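# Complete a two-by-two cube square with the loose cube

## Task

Put the loose cube into the empty corner so that all four cubes form a closed square. Both of its faces that meet the neighbouring cubes must touch them flat. Then open the gripper and move the arm away. The square has to stay in place without the robot holding it, or the goal is not met.

## Robot and tools

Robot: two xArm6 arms, each with a parallel two-finger gripper, named left_arm and right_arm. Their bases sit at about (+0.045, +0.386, 0) m for left_arm and (-0.004, -0.327, 0) m for right_arm, each turned slightly about the vertical axis. The names do not describe image sides.

Scene frame: the origin lies on the table surface midway between the arms. +x points out across the table, +z points up, and left_arm sits on the +y side. Every reported hand pose uses this frame. A gripper's fingers extend along its own +z axis and spread apart along its own y axis. The reported end_effector_position is the point between the pads of closed fingers, about 2 cm short of the tips. When closing, the tips move about 10 mm further forward. Reported hand positions can be a little off, more so at long reach.

execute_actions takes "actions", a list holding one action, one wait, or nothing. An empty list is a look: it only returns the state. An action is {"rows": [[...]], "steps": n}. n is 1 to 15 control steps of 1/30 s each and defaults to 15. Each row drives one step, and the final row repeats if there are fewer rows than steps. A wait is {"steps": n} with no rows, n up to 300. It returns once that many steps have passed since the previous result. The optional "pictures" flag, true or false, says whether camera images come back; by default they do. A refused call sends nothing to the robot.

Each row is one flat list of 14 numbers covering both arms, even when only one moves. The first 7 are for left_arm and the last 7 for right_arm. Within each arm the order is waist, shoulder, elbow, forearm roll, wrist pitch, wrist roll, then gripper opening. The six joint values are absolute target angles in radians, read the same way as the Joint positions line. They are not offsets, so to keep an arm still, resend its current angles. Ranges: waist -6.283 to 6.283, shoulder -2.059 to 2.094, elbow -3.927 to 0.192, forearm roll -6.283 to 6.283, wrist pitch -1.693 to 3.142, wrist roll -6.283 to 6.283. A target more than 0.010 rad beyond an end, and further out than the current angle, makes the call refused. The real ends may differ by up to 0.010 rad, and targets past them are clipped; the result then reports "joint sent to its limit". The opening is an absolute value from -1 (closed) to +1 (fully open, 0.084 m between pads).

Motion limits: joint targets move at most 3.14 rad/s and need 0.16 s to ramp up. The arm's joints are slowed together so they arrive at once. Each step's target stays within 0.623 rad of the measured angle. If a step would move the gripper more than 70 mm from where it is, the whole arm's targets are pulled back toward the measured angles. Between calls the arms keep heading for the last row sent. They stop once nearly still, or after a HELD step.

Gripping: grip_measured reports the measured finger opening on the command scale. To hold something, keep commanding a value clearly below grip_measured; the bigger the gap, the firmer the squeeze (about 24 N per pad at most, for objects up to about 6 cm). Closing fast can squeeze harder and may pop the fingers open. A held part may now and then get a brief pull, so grip firmly enough.

Result lines: the state line gives, per arm, end_effector_position (m), end_effector_quat_wxyz, and linear and angular velocities (m/s, rad/s). Joint positions and Joint velocities list each arm's six joints (rad, rad/s) followed by pad gap (m, m/s). Joint torques follow the same joint order; they include offsets and noise and are not contact forces. "joint command not followed" means a clearance check altered or blocked some joint targets; the rest of the row still ran. HELD marks steps where your row, fully or in part, was not sent. TORQUE FAULT means contact load hit a joint limit (waist and shoulder 44, elbow and forearm roll 26.4, wrist pitch and wrist roll 17.6 N m, held weight included). That arm backs off, pauses for 10 s and drops the rest of the call. MOTOR HOT appears from 65 °C. At 80 °C an OVER-TEMPERATURE FAULT brakes the arm until it cools; long holding heats motors.

zoom_image gives a close-up of one camera's latest image. Pass camera (cam_head_left, cam_head_right, cam_high, cam_low, cam_left_wrist or cam_right_wrist) and region [x0, y0, x1, y1] in pixels, with the origin at the top-left. Every image is 896x504, and a region may be at most 504 by 504. Wrist camera poses follow the arm's joint readings.

read_manual with section "licences" only returns licence texts. finished_scene with scene set to the current scene's number ends that scene for good and reports whether the task succeeded. Call it only after the cube is seated and released and the gripper has moved clear.

Avoid: knocking or placing anything off the table, dropping the cube, slamming or shoving hard, and letting the arms hit or press on each other. Prefer smooth, modest moves; faults stop an arm and cost time.

Each tool is called after ">>>" by a JSON object that holds its "op" and its "data".

## Session

>>> {"op": "execute_actions", "data": {"actions": []}}

Scene clock: 0.00 s of 5100.00 s.
left_arm: end_effector_position=(+0.5833, +0.2522, +0.1543) grip_measured=+1.00 end_effector_quat_wxyz=(+0.044, +0.748, +0.485, +0.451) end_effector_velocity=(+0.000, -0.000, -0.000) end_effector_angular_velocity=(-0.001, +0.000, +0.000) | right_arm: end_effector_position=(+0.1403, -0.3891, +0.2881) grip_measured=+1.00 end_effector_quat_wxyz=(+0.005, -0.378, +0.925, -0.033) end_effector_velocity=(+0.000, -0.000, +0.000) end_effector_angular_velocity=(+0.000, -0.001, -0.001)
Joint positions: left_arm=[-0.468  0.162 -0.895  1.534  0.69  -2.839  0.084] | right_arm=[-0.237 -1.278 -0.464 -0.043  1.69   2.023  0.084]
Joint velocities: left_arm=[ 0.     0.001 -0.001 -0.    -0.001 -0.    -0.   ] | right_arm=[-0.001  0.    -0.001  0.    -0.     0.     0.   ]
Joint torques (N m, as the arm reports them, + toward a larger angle): no reading
camera_calibration (this result's frames):
cam_left_wrist: T_world_to_cam=[[0.699957, -0.507846, 0.502148, -0.326723], [-0.0978826, -0.764687, -0.636924, 0.420466], [0.707445, 0.396668, -0.584958, -0.296701], [0, 0, 0, 1]] pos_world=[0.479748, 0.273292, 0.25831]
cam_right_wrist: T_world_to_cam=[[-0.696053, 0.716154, -0.0513221, 0.419249], [0.716775, 0.697255, 0.00833959, 0.230885], [0.041757, -0.0309816, -0.998647, 0.405136], [0, 0, 0, 1]] pos_world=[0.10941, -0.448681, 0.424179]

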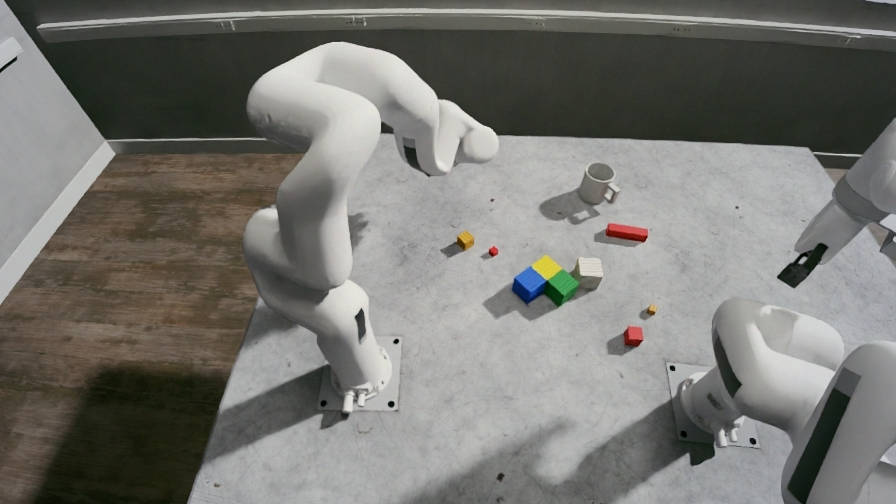

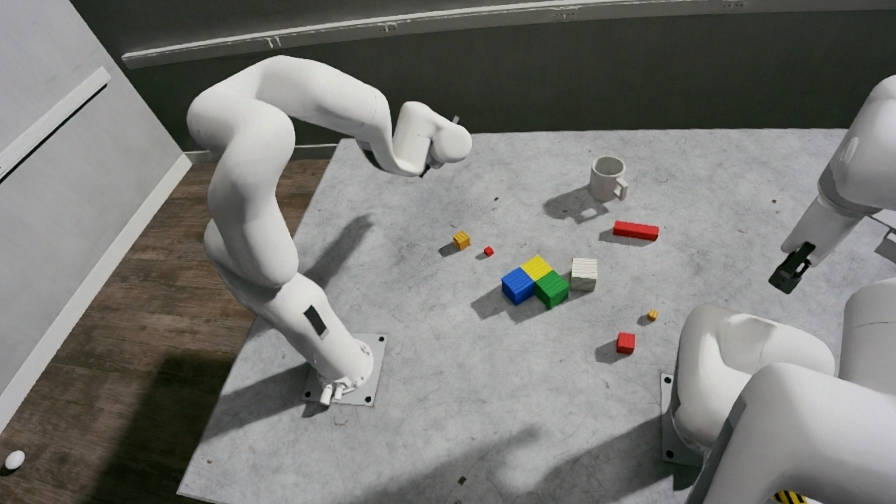

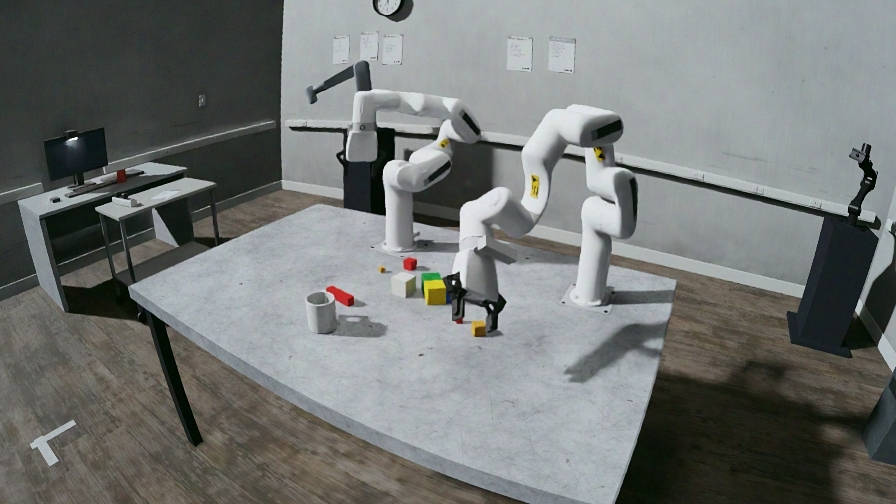

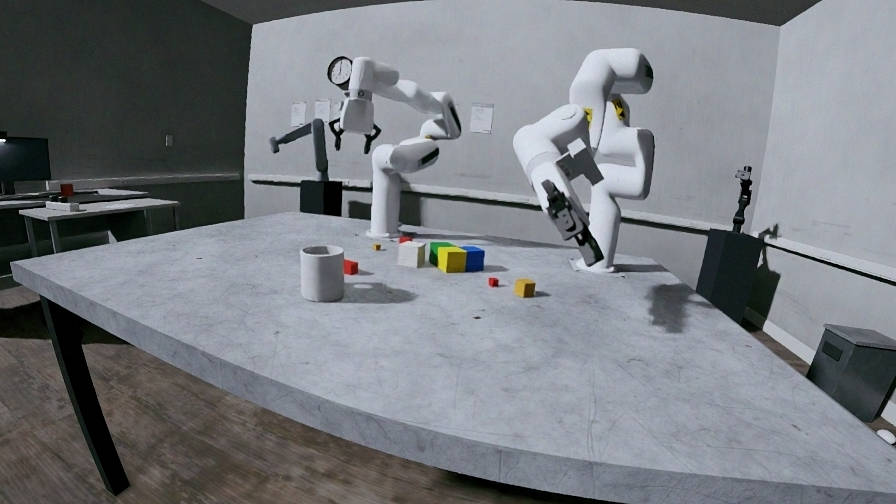

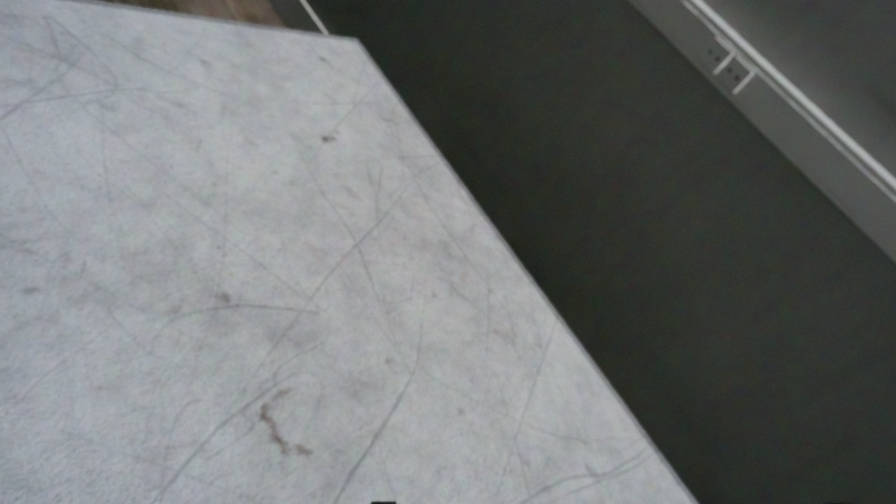

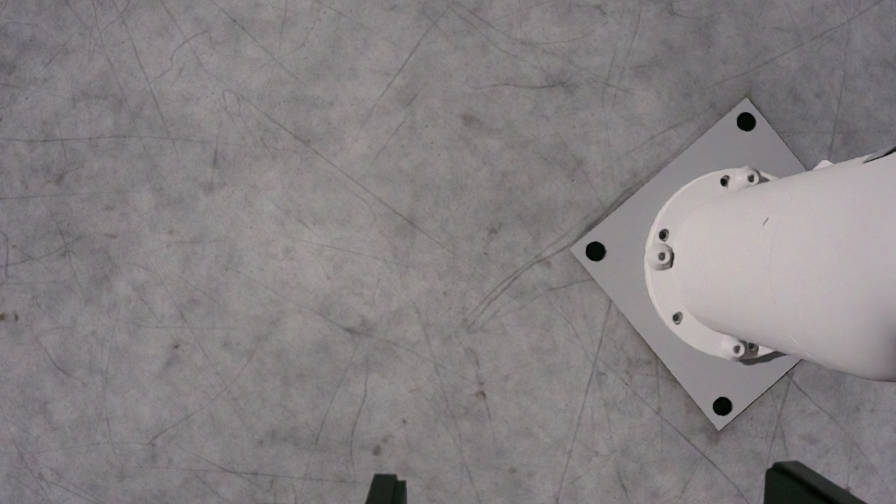

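>>> {"op": "zoom_image", "data": {"camera": "cam_head_left", "region": [500, 240, 620, 320]}}

Region (500, 240, 620, 320) of cam_head_left's 896x504 image, scaled by 4.200, with more detail than that image has.

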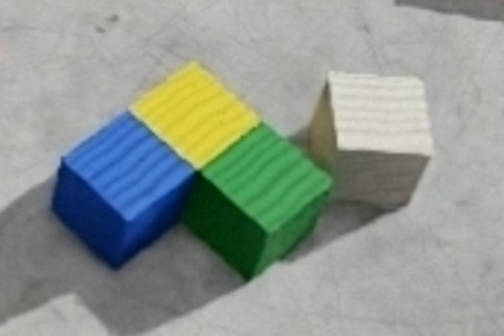

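>>> {"op": "execute_actions", "data": {"actions": [{"rows": [[0.1,-0.45,-0.895,1.534,0.69,-2.839,1, 0.7296,-0.3135,-0.678,0,0.9915,-0.8714,1]], "steps": 15}], "pictures": false}}

>>> {"op": "execute_actions", "data": {"actions": [{"steps": 35}], "pictures": false}}

Scene clock: 10.50 s of 5100.00 s.
left_arm: end_effector_position=(+0.6100, +0.3875, +0.3034) grip_measured=+1.00 end_effector_quat_wxyz=(+0.080, +0.616, +0.581, +0.526) end_effector_velocity=(-0.023, +0.332, +0.347) end_effector_angular_velocity=(-0.109, -0.615, +0.580) | right_arm: end_effector_position=(+0.2754, -0.2972, +0.2781) grip_measured=+1.00 end_effector_quat_wxyz=(-0.032, +0.751, -0.658, +0.041) end_effector_velocity=(+0.175, +0.340, -0.157) end_effector_angular_velocity=(-0.109, +0.265, +2.236)
Joint positions: left_arm=[-0.218 -0.107 -0.896  1.534  0.69  -2.839  0.084] | right_arm=[ 0.221 -0.821 -0.585 -0.019  1.303  1.564  0.084]
Joint velocities: left_arm=[ 0.581 -0.624  0.     0.002  0.    -0.001 -0.   ] | right_arm=[ 1.091  1.09  -0.184  0.041 -0.65  -1.146 -0.   ]
Joint torques (N m, as the arm reports them, + toward a larger angle): left_arm=[ -0.83 -17.16 -18.79   0.68  -0.06   0.17] | right_arm=[ -0.48  -7.27 -14.15  -1.14  -1.72  -0.68]
Steps of this call (steps 1 to 90: nothing new was sent; then 7.00 s passed at rest; steps 91 to 105: all 15 steps of this action). Readings (joint positions):
91: left_arm=[-0.468 0.162 -0.895 1.534 0.690 -2.839] | right_arm=[-0.237 -1.278 -0.464 -0.043 1.690 2.023]
92: left_arm=[-0.466 0.160 -0.895 1.534 0.690 -2.839] | right_arm=[-0.235 -1.276 -0.465 -0.043 1.687 2.020]
94: left_arm=[-0.438 0.130 -0.890 1.534 0.689 -2.839] | right_arm=[-0.199 -1.240 -0.478 -0.041 1.649 1.981]
98: left_arm=[-0.355 0.039 -0.896 1.534 0.690 -2.839] | right_arm=[-0.044 -1.085 -0.527 -0.031 1.497 1.829]
105: the state above

Scene clock: 11.67 s of 5100.00 s.
left_arm: end_effector_position=(+0.5372, +0.5577, +0.4872) grip_measured=+1.00 end_effector_quat_wxyz=(+0.096, +0.419, +0.650, +0.627) end_effector_velocity=(-0.001, +0.001, +0.001) end_effector_angular_velocity=(-0.001, -0.002, +0.002) | right_arm: end_effector_position=(+0.2941, -0.1101, +0.1801) grip_measured=+1.00 end_effector_quat_wxyz=(+0.000, +0.737, +0.676, +0.000) end_effector_velocity=(-0.000, +0.001, -0.000) end_effector_angular_velocity=(-0.000, +0.001, +0.193)
Joint positions: left_arm=[ 0.1   -0.45  -0.895  1.534  0.69  -2.839  0.084] | right_arm=[ 0.729 -0.314 -0.678 -0.     0.992 -0.855  0.084]
Joint velocities: left_arm=[ 0.002 -0.001 -0.001 -0.001 -0.001  0.     0.   ] | right_arm=[ 0.001  0.002 -0.001  0.    -0.001 -0.192  0.   ]
Joint torques (N m, as the arm reports them, + toward a larger angle): left_arm=[ -0.25 -11.22 -20.06   0.88  -0.07   0.28] | right_arm=[ -0.47 -16.72 -14.04  -0.1   -1.42   0.07]
Steps of this call (steps 1 to 35: the robot went on to your last target). Readings (joint positions):
1: left_arm=[-0.199 -0.128 -0.896 1.534 0.690 -2.839] | right_arm=[0.256 -0.785 -0.591 -0.018 1.281 1.525]
2: left_arm=[-0.179 -0.149 -0.896 1.534 0.690 -2.839] | right_arm=[0.291 -0.750 -0.597 -0.016 1.260 1.484]
4: left_arm=[-0.141 -0.191 -0.896 1.534 0.690 -2.839] | right_arm=[0.357 -0.684 -0.610 -0.014 1.219 1.396]
8: left_arm=[-0.063 -0.274 -0.895 1.534 0.690 -2.839] | right_arm=[0.480 -0.562 -0.632 -0.009 1.144 1.191]
35: the state above

>>> {"op": "execute_actions", "data": {"actions": [{"steps": 12}]}}

Scene clock: 12.07 s of 5100.00 s.
left_arm: end_effector_position=(+0.5371, +0.5578, +0.4874) grip_measured=+1.00 end_effector_quat_wxyz=(+0.096, +0.419, +0.650, +0.627) end_effector_velocity=(-0.000, +0.001, -0.000) end_effector_angular_velocity=(-0.000, +0.001, +0.002) | right_arm: end_effector_position=(+0.2941, -0.1100, +0.1800) grip_measured=+1.00 end_effector_quat_wxyz=(+0.000, +0.731, +0.682, +0.000) end_effector_velocity=(+0.000, -0.000, -0.000) end_effector_angular_velocity=(-0.000, +0.000, +0.002)
Joint positions: left_arm=[ 0.1   -0.45  -0.895  1.534  0.69  -2.839  0.084] | right_arm=[ 0.73  -0.314 -0.678  0.     0.991 -0.871  0.084]
Joint velocities: left_arm=[ 0.002  0.     0.001 -0.     0.001 -0.     0.   ] | right_arm=[-0.001 -0.     0.001  0.     0.    -0.003  0.   ]
Joint torques (N m, as the arm reports them, + toward a larger angle): left_arm=[ -0.26 -11.39 -20.1    0.8   -0.02   0.27] | right_arm=[ -0.42 -15.92 -13.76  -0.35  -1.52   0.03]
Steps of this call (steps 1 to 12: the robot went on to your last target). Readings (joint positions):
1: left_arm=[0.100 -0.450 -0.895 1.534 0.690 -2.839] | right_arm=[0.729 -0.314 -0.678 -0.000 0.992 -0.860]
2: left_arm=[0.100 -0.450 -0.895 1.534 0.690 -2.839] | right_arm=[0.729 -0.314 -0.678 -0.000 0.992 -0.864]
4: left_arm=[0.100 -0.450 -0.895 1.534 0.690 -2.839] | right_arm=[0.729 -0.314 -0.678 -0.000 0.992 -0.868]
8: left_arm=[0.100 -0.450 -0.895 1.534 0.690 -2.839] | right_arm=[0.730 -0.314 -0.678 0.000 0.992 -0.870]
12: the state above
camera_calibration (this result's frames):
cam_left_wrist: T_world_to_cam=[[0.425732, -0.113379, 0.897718, -0.572013], [0.649864, -0.652039, -0.39054, 0.277272], [0.629627, 0.74966, -0.203913, -0.531224], [0, 0, 0, 1]] pos_world=[0.397807, 0.514175, 0.513469]
cam_right_wrist: T_world_to_cam=[[0.997124, -0.0743712, 0.01459, -0.275829], [-0.0747027, -0.996925, 0.0236708, -0.0294094], [0.0127847, -0.0246926, -0.999613, 0.308856], [0, 0, 0, 1]] pos_world=[0.268891, -0.0422062, 0.313457]

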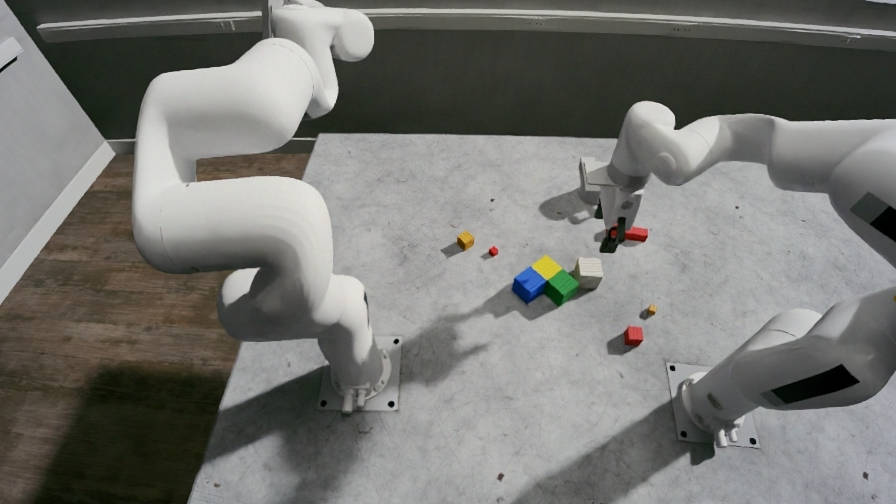

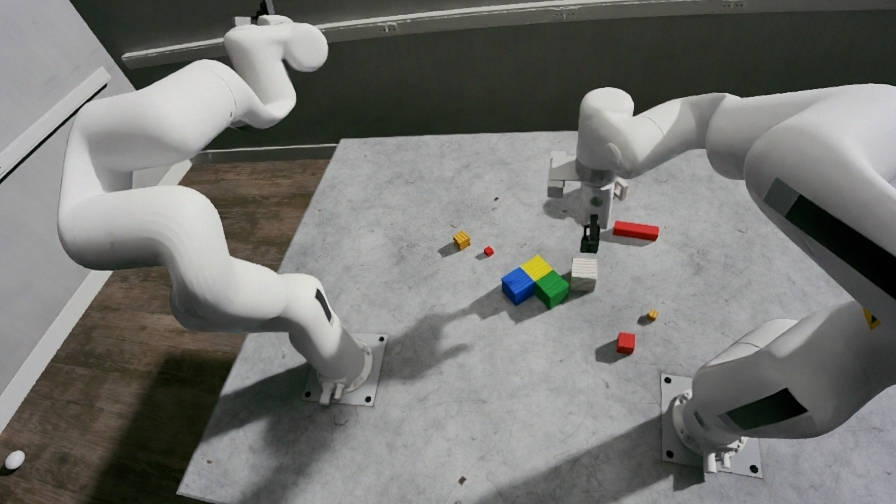

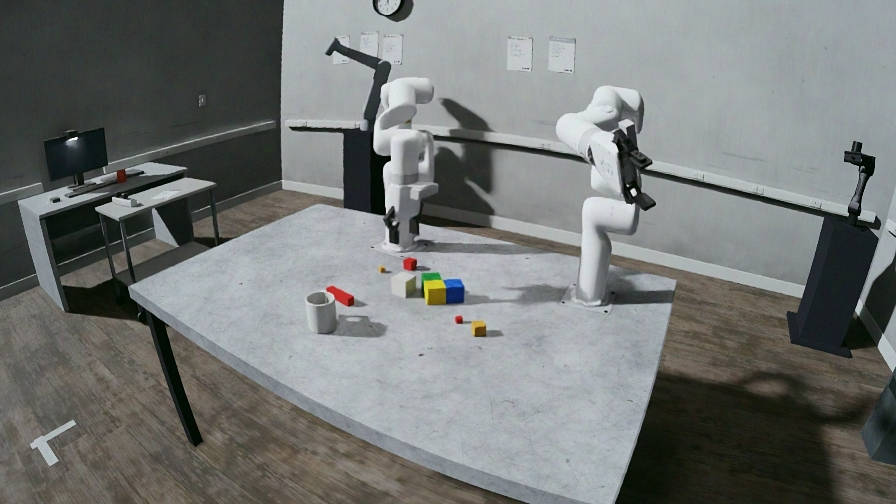

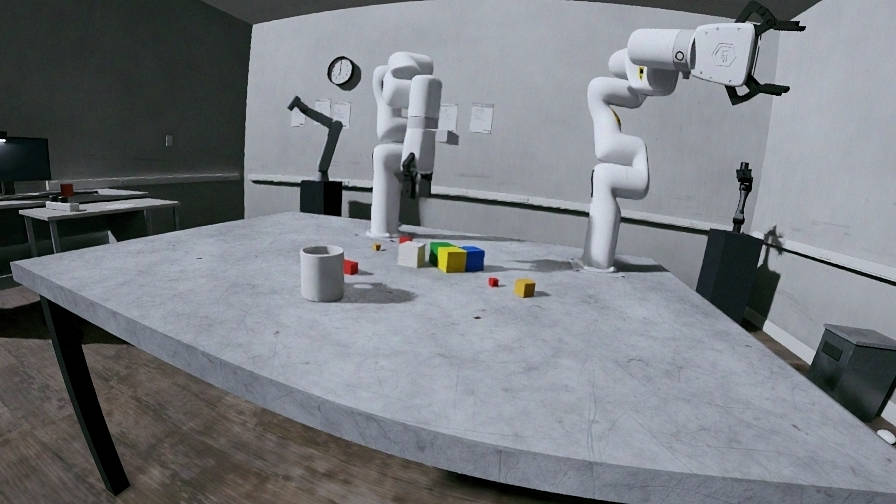

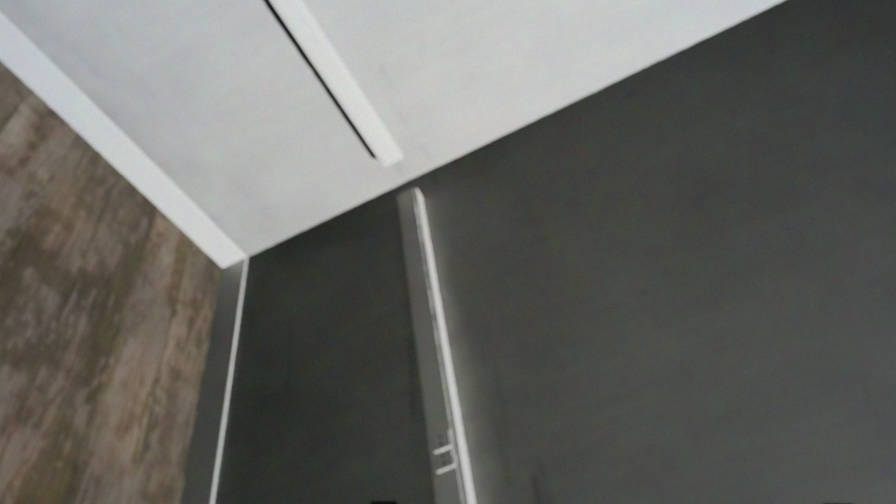

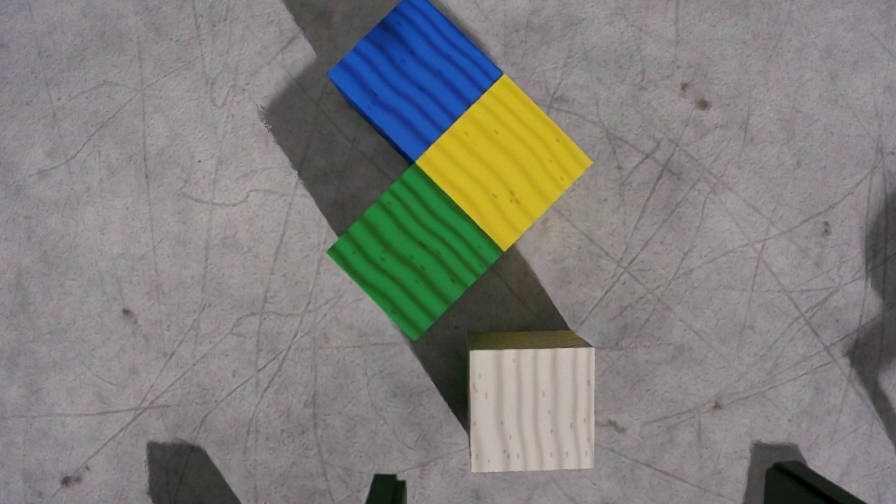

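>>> {"op": "zoom_image", "data": {"camera": "cam_right_wrist", "region": [380, 310, 620, 490]}}

>>> {"op": "zoom_image", "data": {"camera": "cam_right_wrist", "region": [310, 55, 610, 270]}}

Region (380, 310, 620, 490) of cam_right_wrist's 896x504 image, scaled by 2.100, with more detail than that image has; it fills the top 378 rows of this view, and the rest is white.

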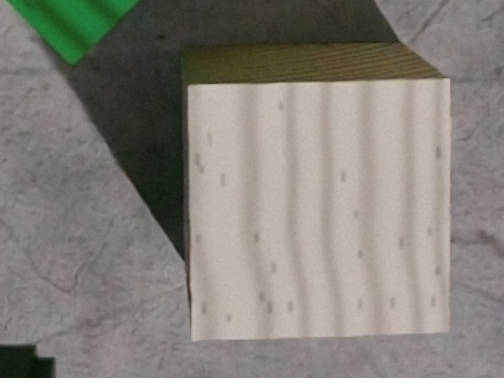

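Region (310, 55, 610, 270) of cam_right_wrist's 896x504 image, scaled by 1.680, with more detail than that image has; it fills the top 361 rows of this view, and the rest is white.

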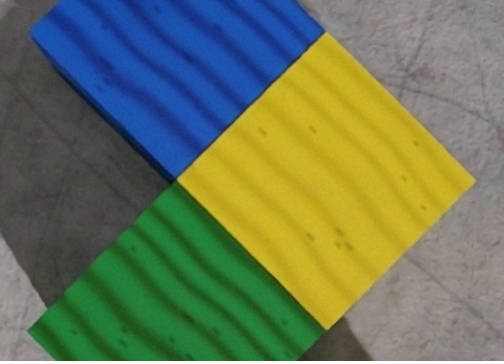

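>>> {"op": "execute_actions", "data": {"actions": []}}

Scene clock: 15.37 s of 5100.00 s.
left_arm: end_effector_position=(+0.5371, +0.5578, +0.4874) grip_measured=+1.00 end_effector_quat_wxyz=(+0.096, +0.419, +0.650, +0.627) end_effector_velocity=(+0.000, +0.000, -0.001) end_effector_angular_velocity=(-0.002, +0.002, +0.001) | right_arm: end_effector_position=(+0.2940, -0.1100, +0.1800) grip_measured=+1.00 end_effector_quat_wxyz=(+0.000, +0.731, +0.682, -0.000) end_effector_velocity=(+0.000, -0.000, +0.000) end_effector_angular_velocity=(+0.001, -0.001, -0.001)
Joint positions: left_arm=[ 0.1   -0.45  -0.895  1.534  0.69  -2.839  0.084] | right_arm=[ 0.73  -0.313 -0.678  0.     0.992 -0.871  0.084]
Joint velocities: left_arm=[ 0.     0.001  0.001 -0.002  0.    -0.     0.   ] | right_arm=[-0.001 -0.    -0.001 -0.    -0.     0.     0.   ]
Joint torques (N m, as the arm reports them, + toward a larger angle): left_arm=[ -0.35 -11.44 -20.28   0.81  -0.11   0.15] | right_arm=[ -0.4  -16.08 -14.21  -0.73  -1.5   -0.44]
Steps of this call (steps 1 to 15: the robot went on to your last target; steps 16 to 90: nothing new was sent; then 0.30 s passed at rest). Readings (joint positions):
1: left_arm=[0.100 -0.450 -0.895 1.534 0.690 -2.839] | right_arm=[0.730 -0.314 -0.678 0.000 0.991 -0.871]
2: left_arm=[0.100 -0.450 -0.895 1.534 0.690 -2.839] | right_arm=[0.730 -0.314 -0.678 0.000 0.991 -0.871]
4: left_arm=[0.100 -0.450 -0.895 1.534 0.690 -2.839] | right_arm=[0.730 -0.314 -0.678 0.000 0.991 -0.871]
8: left_arm=[0.100 -0.450 -0.895 1.534 0.690 -2.839] | right_arm=[0.730 -0.314 -0.678 0.000 0.991 -0.871]
90: the state above
All arms were judged still, so your last target was given up. Only a new action makes them travel on or press farther. Fingers that are still opening or closing keep moving.
camera_calibration (this result's frames):
cam_left_wrist: T_world_to_cam=[[0.425711, -0.113377, 0.897728, -0.572017], [0.649881, -0.652031, -0.390527, 0.277264], [0.629623, 0.749668, -0.203895, -0.531232], [0, 0, 0, 1]] pos_world=[0.397802, 0.514178, 0.513479]
cam_right_wrist: T_world_to_cam=[[0.997147, -0.0740609, 0.0145683, -0.275789], [-0.0743922, -0.996948, 0.0236896, -0.0295023], [0.0127693, -0.0247058, -0.999613, 0.308849], [0, 0, 0, 1]] pos_world=[0.268864, -0.0422071, 0.313446]

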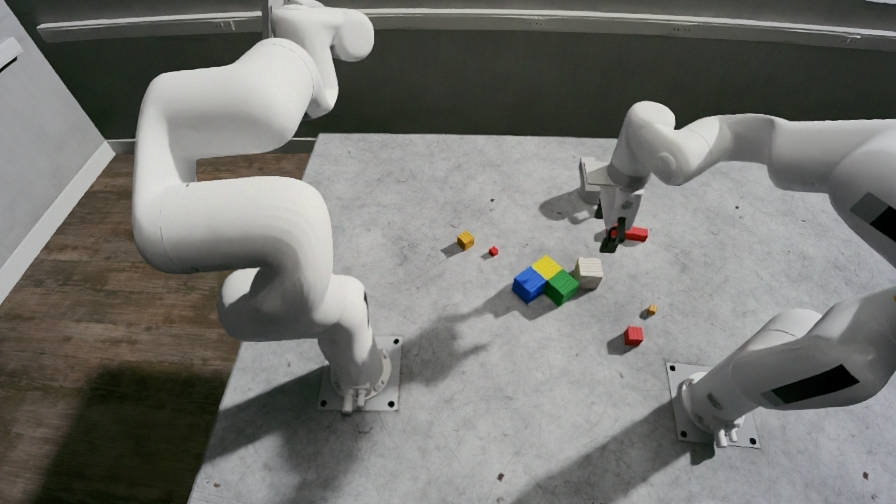

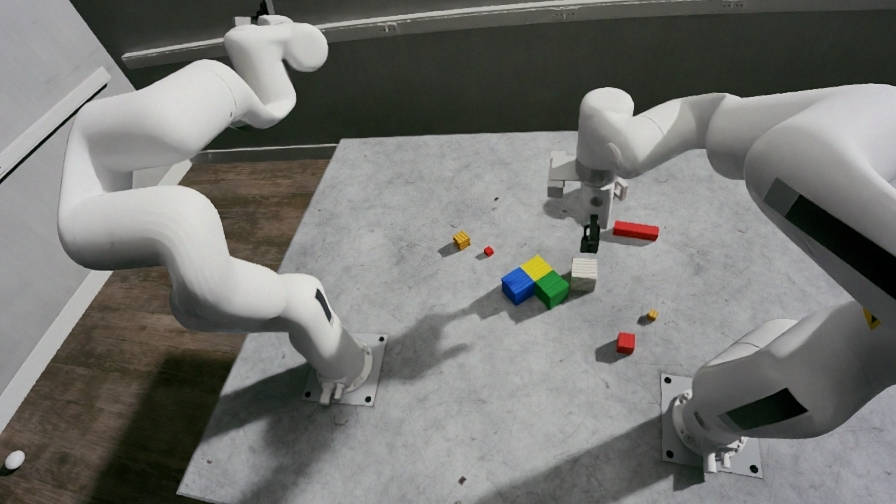

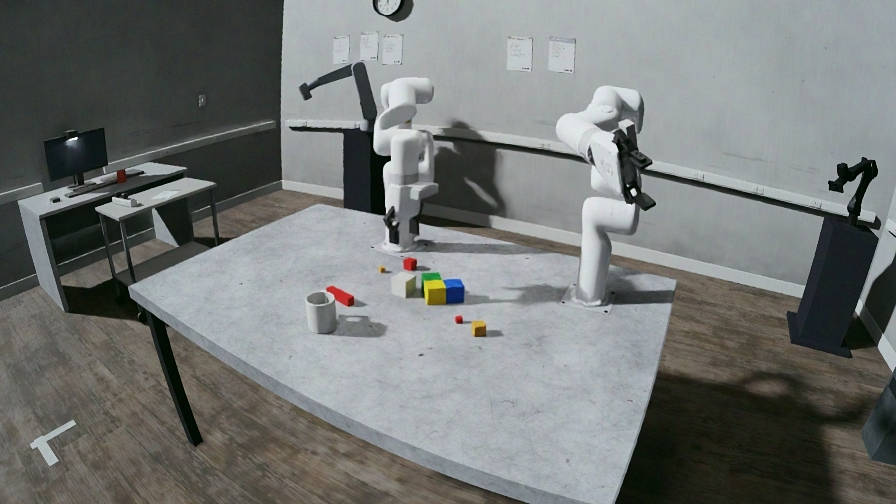

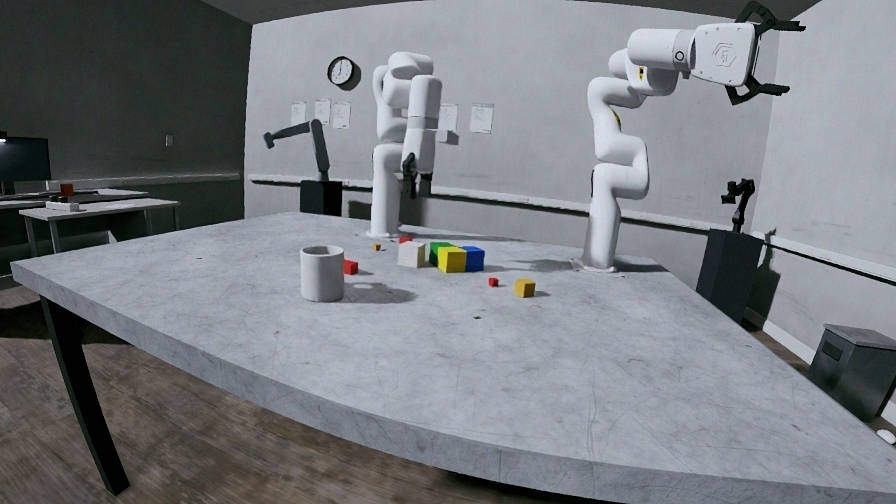

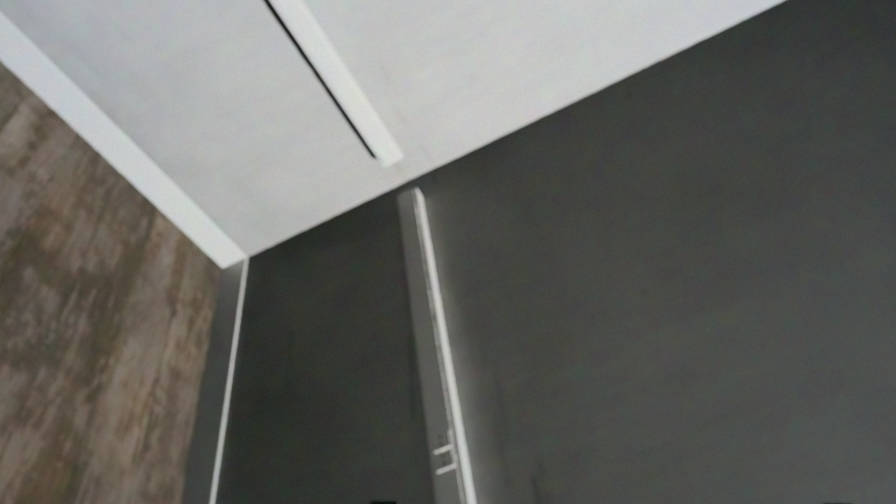

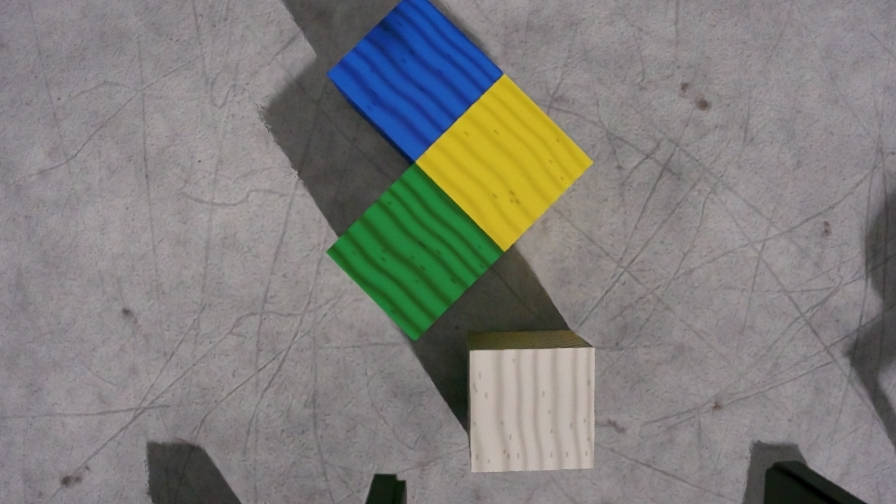

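>>> {"op": "execute_actions", "data": {"actions": [{"rows":[[0.1,-0.45,-0.895,1.534,0.69,-2.839,1,0.7296,-0.3087,-0.6730,0,0.9817,-0.873,1],[0.1,-0.45,-0.895,1.534,0.69,-2.839,1,0.7296,-0.2991,-0.6631,0,0.9622,-0.875,1],[0.1,-0.45,-0.895,1.534,0.69,-2.839,1,0.7296,-0.2862,-0.6499,0,0.9361,-0.877,1],[0.1,-0.45,-0.895,1.534,0.69,-2.839,1,0.7296,-0.2718,-0.6351,0,0.9069,-0.879,1],[0.1,-0.45,-0.895,1.534,0.69,-2.839,1,0.7296,-0.2574,-0.6202,0,0.8776,-0.881,1],[0.1,-0.45,-0.895,1.534,0.69,-2.839,1,0.7296,-0.2388,-0.6084,0,0.8472,-0.883,1],[0.1,-0.45,-0.895,1.534,0.69,-2.839,1,0.7296,-0.2202,-0.5967,0,0.8169,-0.8854,1],[0.1,-0.45,-0.895,1.534,0.69,-2.839,1,0.7296,-0.2016,-0.5849,0,0.7865,-0.8854,1],[0.1,-0.45,-0.895,1.534,0.69,-2.839,1,0.7296,-0.1851,-0.5745,0,0.7596,-0.8854,1],[0.1,-0.45,-0.895,1.534,0.69,-2.839,1,0.7296,-0.1622,-0.5662,0,0.7284,-0.8854,0.9],[0.1,-0.45,-0.895,1.534,0.69,-2.839,1,0.7296,-0.1394,-0.5579,0,0.6973,-0.8854,0.85],[0.1,-0.45,-0.895,1.534,0.69,-2.839,1,0.7296,-0.1191,-0.5506,0,0.6697,-0.8854,0.8],[0.1,-0.45,-0.895,1.534,0.69,-2.839,1,0.7296,-0.0962,-0.5423,0,0.6385,-0.8854,0.8],[0.1,-0.45,-0.895,1.534,0.69,-2.839,1,0.7296,-0.0767,-0.5376,0,0.6143,-0.8854,0.8],[0.1,-0.45,-0.895,1.534,0.69,-2.839,1,0.7296,-0.0593,-0.5340,0,0.5933,-0.8854,0.8]],"steps":15}], "pictures": false}}

>>> {"op": "execute_actions", "data": {"actions": [{"rows":[[0.1,-0.45,-0.895,1.534,0.69,-2.839,1,0.7296,-0.0416,-0.5308,0,0.5724,-0.8854,0.8],[0.1,-0.45,-0.895,1.534,0.69,-2.839,1,0.7296,-0.0233,-0.5281,0,0.5514,-0.8854,0.8],[0.1,-0.45,-0.895,1.534,0.69,-2.839,1,0.7296,-0.0078,-0.5262,0,0.5340,-0.8854,0.75],[0.1,-0.45,-0.895,1.534,0.69,-2.839,1,0.7296,0.0049,-0.5248,0,0.5199,-0.8854,0.7],[0.1,-0.45,-0.895,1.534,0.69,-2.839,1,0.7296,0.0129,-0.5240,0,0.5110,-0.8854,0.6],[0.1,-0.45,-0.895,1.534,0.69,-2.839,1,0.7296,0.0129,-0.5240,0,0.5110,-0.8854,0.5],[0.1,-0.45,-0.895,1.534,0.69,-2.839,1,0.7296,0.0129,-0.5240,0,0.5110,-0.8854,0.42],[0.1,-0.45,-0.895,1.534,0.69,-2.839,1,0.7296,0.0129,-0.5240,0,0.5110,-0.8854,0.35],[0.1,-0.45,-0.895,1.534,0.69,-2.839,1,0.7296,0.0129,-0.5240,0,0.5110,-0.8854,0.3],[0.1,-0.45,-0.895,1.534,0.69,-2.839,1,0.7296,0.0129,-0.5240,0,0.5110,-0.8854,0.25],[0.1,-0.45,-0.895,1.534,0.69,-2.839,1,0.7296,0.0129,-0.5240,0,0.5110,-0.8854,0.2],[0.1,-0.45,-0.895,1.534,0.69,-2.839,1,0.7296,0.0129,-0.5240,0,0.5110,-0.8854,0.15],[0.1,-0.45,-0.895,1.534,0.69,-2.839,1,0.7296,0.0129,-0.5240,0,0.5110,-0.8854,0.1],[0.1,-0.45,-0.895,1.534,0.69,-2.839,1,0.7296,0.0129,-0.5240,0,0.5110,-0.8854,0.0],[0.1,-0.45,-0.895,1.534,0.69,-2.839,1,0.7296,0.0129,-0.5240,0,0.5110,-0.8854,-0.1]],"steps":15}], "pictures": false}}

>>> {"op": "execute_actions", "data": {"actions": [{"rows":[[0.1,-0.45,-0.895,1.534,0.69,-2.839,1,0.7296,0.0129,-0.5240,0,0.5110,-0.8854,-0.3]],"steps":10}]}}

Scene clock: 24.87 s of 5100.00 s.
left_arm: end_effector_position=(+0.5371, +0.5578, +0.4874) grip_measured=+1.00 end_effector_quat_wxyz=(+0.096, +0.419, +0.650, +0.627) end_effector_velocity=(-0.000, -0.000, -0.001) end_effector_angular_velocity=(-0.000, +0.001, -0.000) | right_arm: end_effector_position=(+0.2945, -0.1096, +0.0903) grip_measured=+0.80 end_effector_quat_wxyz=(-0.000, +0.727, +0.687, -0.001) end_effector_velocity=(-0.002, -0.002, -0.249) end_effector_angular_velocity=(-0.001, +0.002, +0.003)
Joint positions: left_arm=[ 0.1   -0.45  -0.895  1.534  0.69  -2.839  0.084] | right_arm=[ 0.73  -0.134 -0.558  0.     0.694 -0.885  0.077]
Joint velocities: left_arm=[ 0.    -0.001  0.001  0.    -0.001 -0.     0.   ] | right_arm=[-0.001  0.629  0.233 -0.    -0.86  -0.004 -0.   ]
Joint torques (N m, as the arm reports them, + toward a larger angle): left_arm=[ -0.43 -11.39 -20.14   0.66  -0.14   0.19] | right_arm=[ -0.36 -19.26 -12.69  -0.47  -1.09  -0.32]
Steps of this call (steps 1 to 90: nothing new was sent; then 6.00 s passed at rest; steps 91 to 105: all 15 steps of this action). Readings (joint positions):
91: left_arm=[0.100 -0.450 -0.895 1.534 0.690 -2.839] | right_arm=[0.730 -0.313 -0.678 -0.000 0.991 -0.871]
92: left_arm=[0.100 -0.450 -0.895 1.534 0.690 -2.839] | right_arm=[0.730 -0.313 -0.677 -0.000 0.990 -0.872]
94: left_arm=[0.100 -0.450 -0.895 1.534 0.690 -2.839] | right_arm=[0.730 -0.306 -0.671 -0.000 0.973 -0.874]
98: left_arm=[0.100 -0.450 -0.895 1.534 0.690 -2.839] | right_arm=[0.730 -0.264 -0.629 -0.000 0.892 -0.880]
105: the state above

Scene clock: 25.37 s of 5100.00 s.
left_arm: end_effector_position=(+0.5371, +0.5578, +0.4874) grip_measured=+1.00 end_effector_quat_wxyz=(+0.096, +0.419, +0.650, +0.627) end_effector_velocity=(-0.000, +0.001, +0.001) end_effector_angular_velocity=(+0.002, -0.002, +0.001) | right_arm: end_effector_position=(+0.2950, -0.1093, +0.0398) grip_measured=+0.17 end_effector_quat_wxyz=(+0.000, +0.727, +0.687, +0.001) end_effector_velocity=(+0.000, +0.000, -0.000) end_effector_angular_velocity=(+0.001, -0.002, +0.000)
Joint positions: left_arm=[ 0.1   -0.45  -0.895  1.534  0.69  -2.839  0.084] | right_arm=[ 0.73   0.01  -0.526 -0.     0.512 -0.885  0.051]
Joint velocities: left_arm=[ 0.001 -0.    -0.002  0.002  0.001 -0.     0.   ] | right_arm=[-0.     0.     0.002 -0.    -0.004 -0.     0.   ]
Joint torques (N m, as the arm reports them, + toward a larger angle): left_arm=[ -0.34 -11.48 -20.21   0.66  -0.08   0.28] | right_arm=[ -0.83 -17.96 -10.3   -0.9   -1.86   0.08]
Steps of this call (steps 1 to 15: all 15 steps of this action). Readings (joint positions):
1: left_arm=[0.100 -0.450 -0.895 1.534 0.690 -2.839] | right_arm=[0.730 -0.113 -0.550 0.000 0.666 -0.885]
2: left_arm=[0.100 -0.450 -0.895 1.534 0.690 -2.839] | right_arm=[0.730 -0.093 -0.544 0.000 0.639 -0.885]
4: left_arm=[0.100 -0.450 -0.895 1.534 0.690 -2.839] | right_arm=[0.730 -0.054 -0.535 0.000 0.591 -0.885]
8: left_arm=[0.100 -0.450 -0.895 1.534 0.690 -2.839] | right_arm=[0.730 0.000 -0.525 0.000 0.529 -0.885]
15: the state above

Scene clock: 25.70 s of 5100.00 s.
left_arm: end_effector_position=(+0.5371, +0.5578, +0.4874) grip_measured=+1.00 end_effector_quat_wxyz=(+0.096, +0.419, +0.650, +0.627) end_effector_velocity=(-0.000, -0.000, +0.001) end_effector_angular_velocity=(+0.001, -0.001, -0.001) | right_arm: end_effector_position=(+0.2949, -0.1094, +0.0396) grip_measured=+0.17 end_effector_quat_wxyz=(+0.000, +0.727, +0.687, +0.001) end_effector_velocity=(-0.000, -0.001, -0.001) end_effector_angular_velocity=(-0.001, +0.001, -0.000)
Joint positions: left_arm=[ 0.1   -0.45  -0.895  1.534  0.69  -2.839  0.084] | right_arm=[ 0.73   0.011 -0.525  0.     0.512 -0.885  0.051]
Joint velocities: left_arm=[-0.001 -0.001 -0.     0.001  0.     0.     0.   ] | right_arm=[-0.001  0.002  0.001  0.    -0.001 -0.001  0.   ]
Joint torques (N m, as the arm reports them, + toward a larger angle): left_arm=[ -0.1  -11.54 -20.3    0.86  -0.08   0.19] | right_arm=[ -0.53 -12.11  -8.92  -0.79  -2.16  -0.45]
Steps of this call (steps 1 to 10: all 10 steps of this action). Readings (joint positions):
1: left_arm=[0.100 -0.450 -0.895 1.534 0.690 -2.839] | right_arm=[0.730 0.010 -0.525 -0.000 0.512 -0.885]
2: left_arm=[0.100 -0.450 -0.895 1.534 0.690 -2.839] | right_arm=[0.730 0.010 -0.525 -0.000 0.512 -0.885]
4: left_arm=[0.100 -0.450 -0.895 1.534 0.690 -2.839] | right_arm=[0.730 0.010 -0.525 -0.000 0.512 -0.885]
8: left_arm=[0.100 -0.450 -0.895 1.534 0.690 -2.839] | right_arm=[0.730 0.011 -0.525 0.000 0.512 -0.885]
10: the state above
camera_calibration (this result's frames):
cam_left_wrist: T_world_to_cam=[[0.425711, -0.113377, 0.897728, -0.572017], [0.649881, -0.652031, -0.390527, 0.277264], [0.629623, 0.749668, -0.203895, -0.531232], [0, 0, 0, 1]] pos_world=[0.397802, 0.514178, 0.513479]
cam_right_wrist: T_world_to_cam=[[0.998052, -0.0601262, 0.0166173, -0.273337], [-0.0604848, -0.997927, 0.0219923, -0.0296588], [0.0152605, -0.0229546, -0.99962, 0.167926], [0, 0, 0, 1]] pos_world=[0.268448, -0.0421774, 0.173057]

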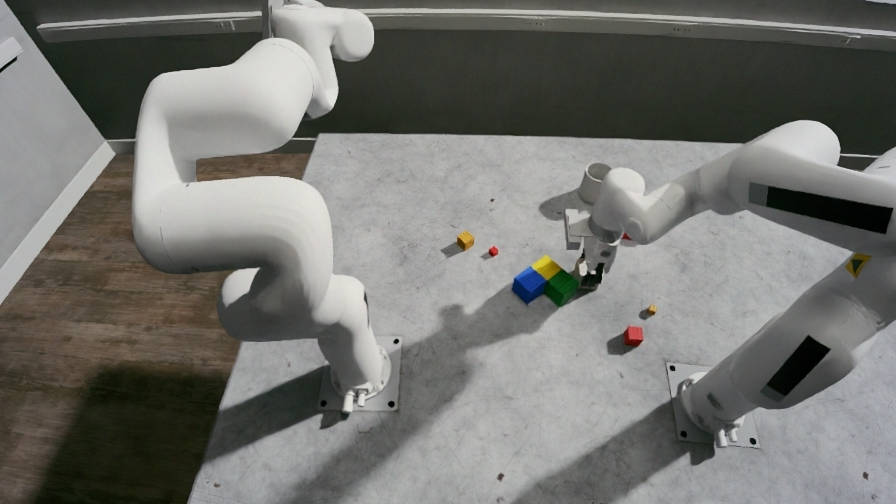

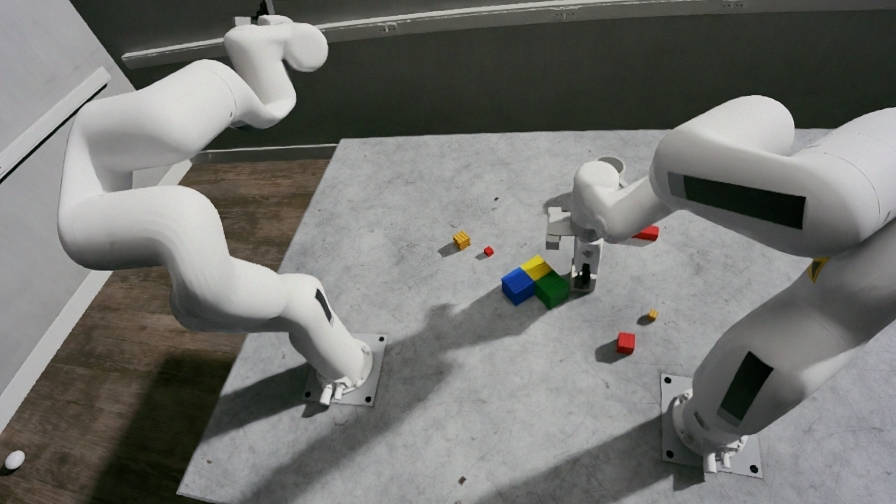

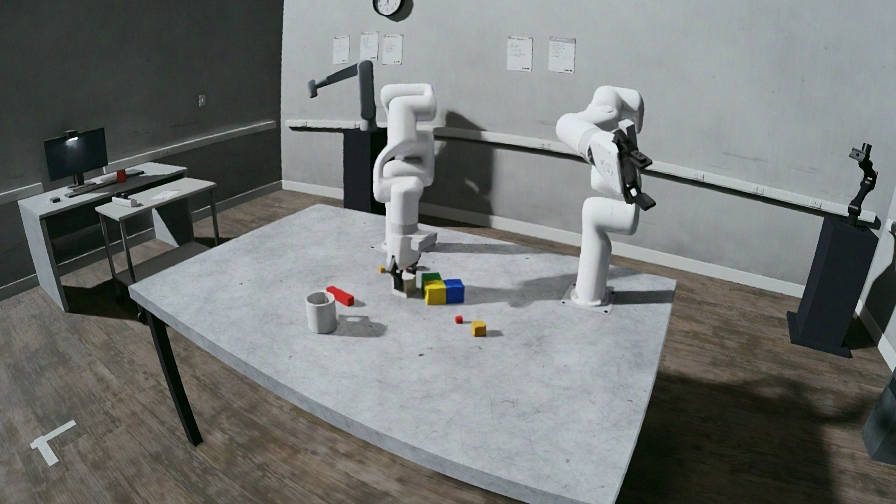

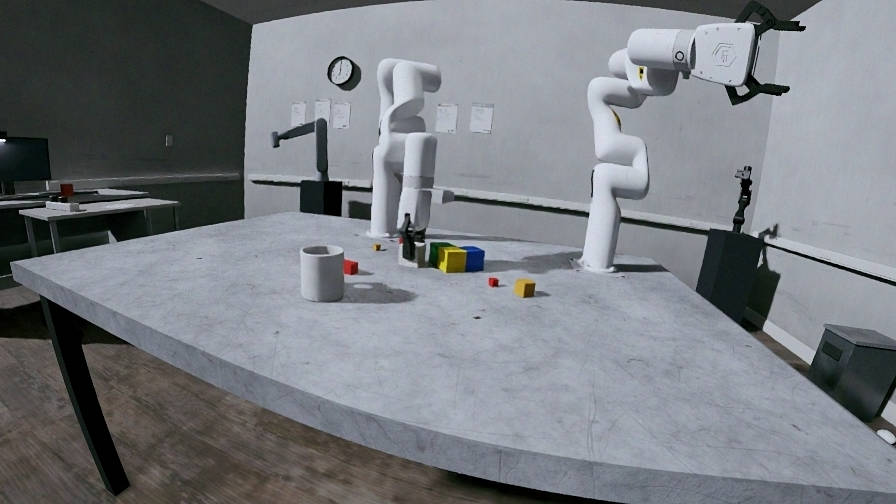

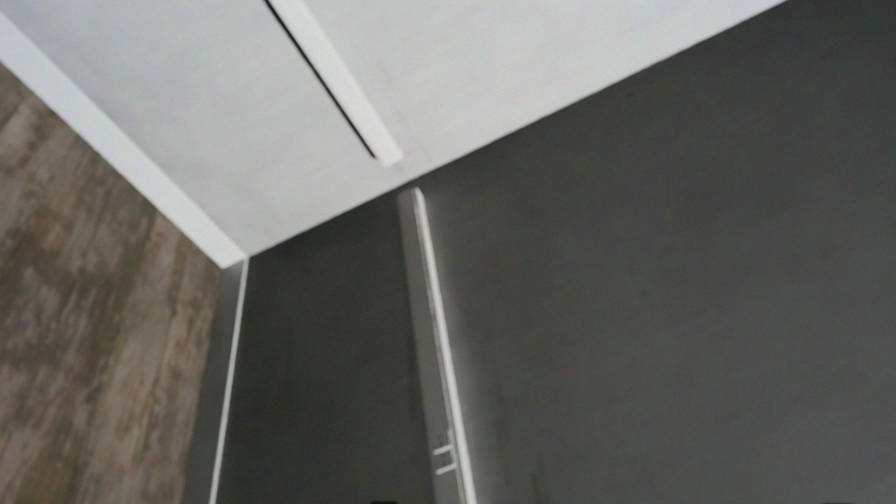

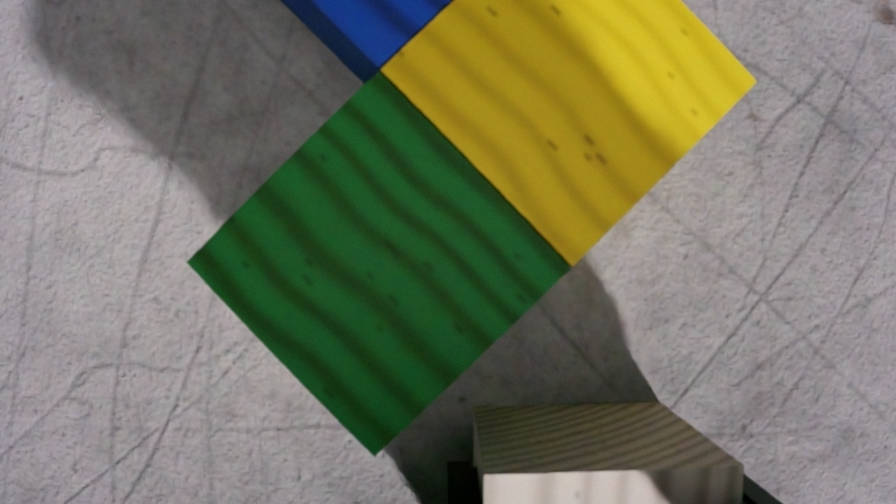

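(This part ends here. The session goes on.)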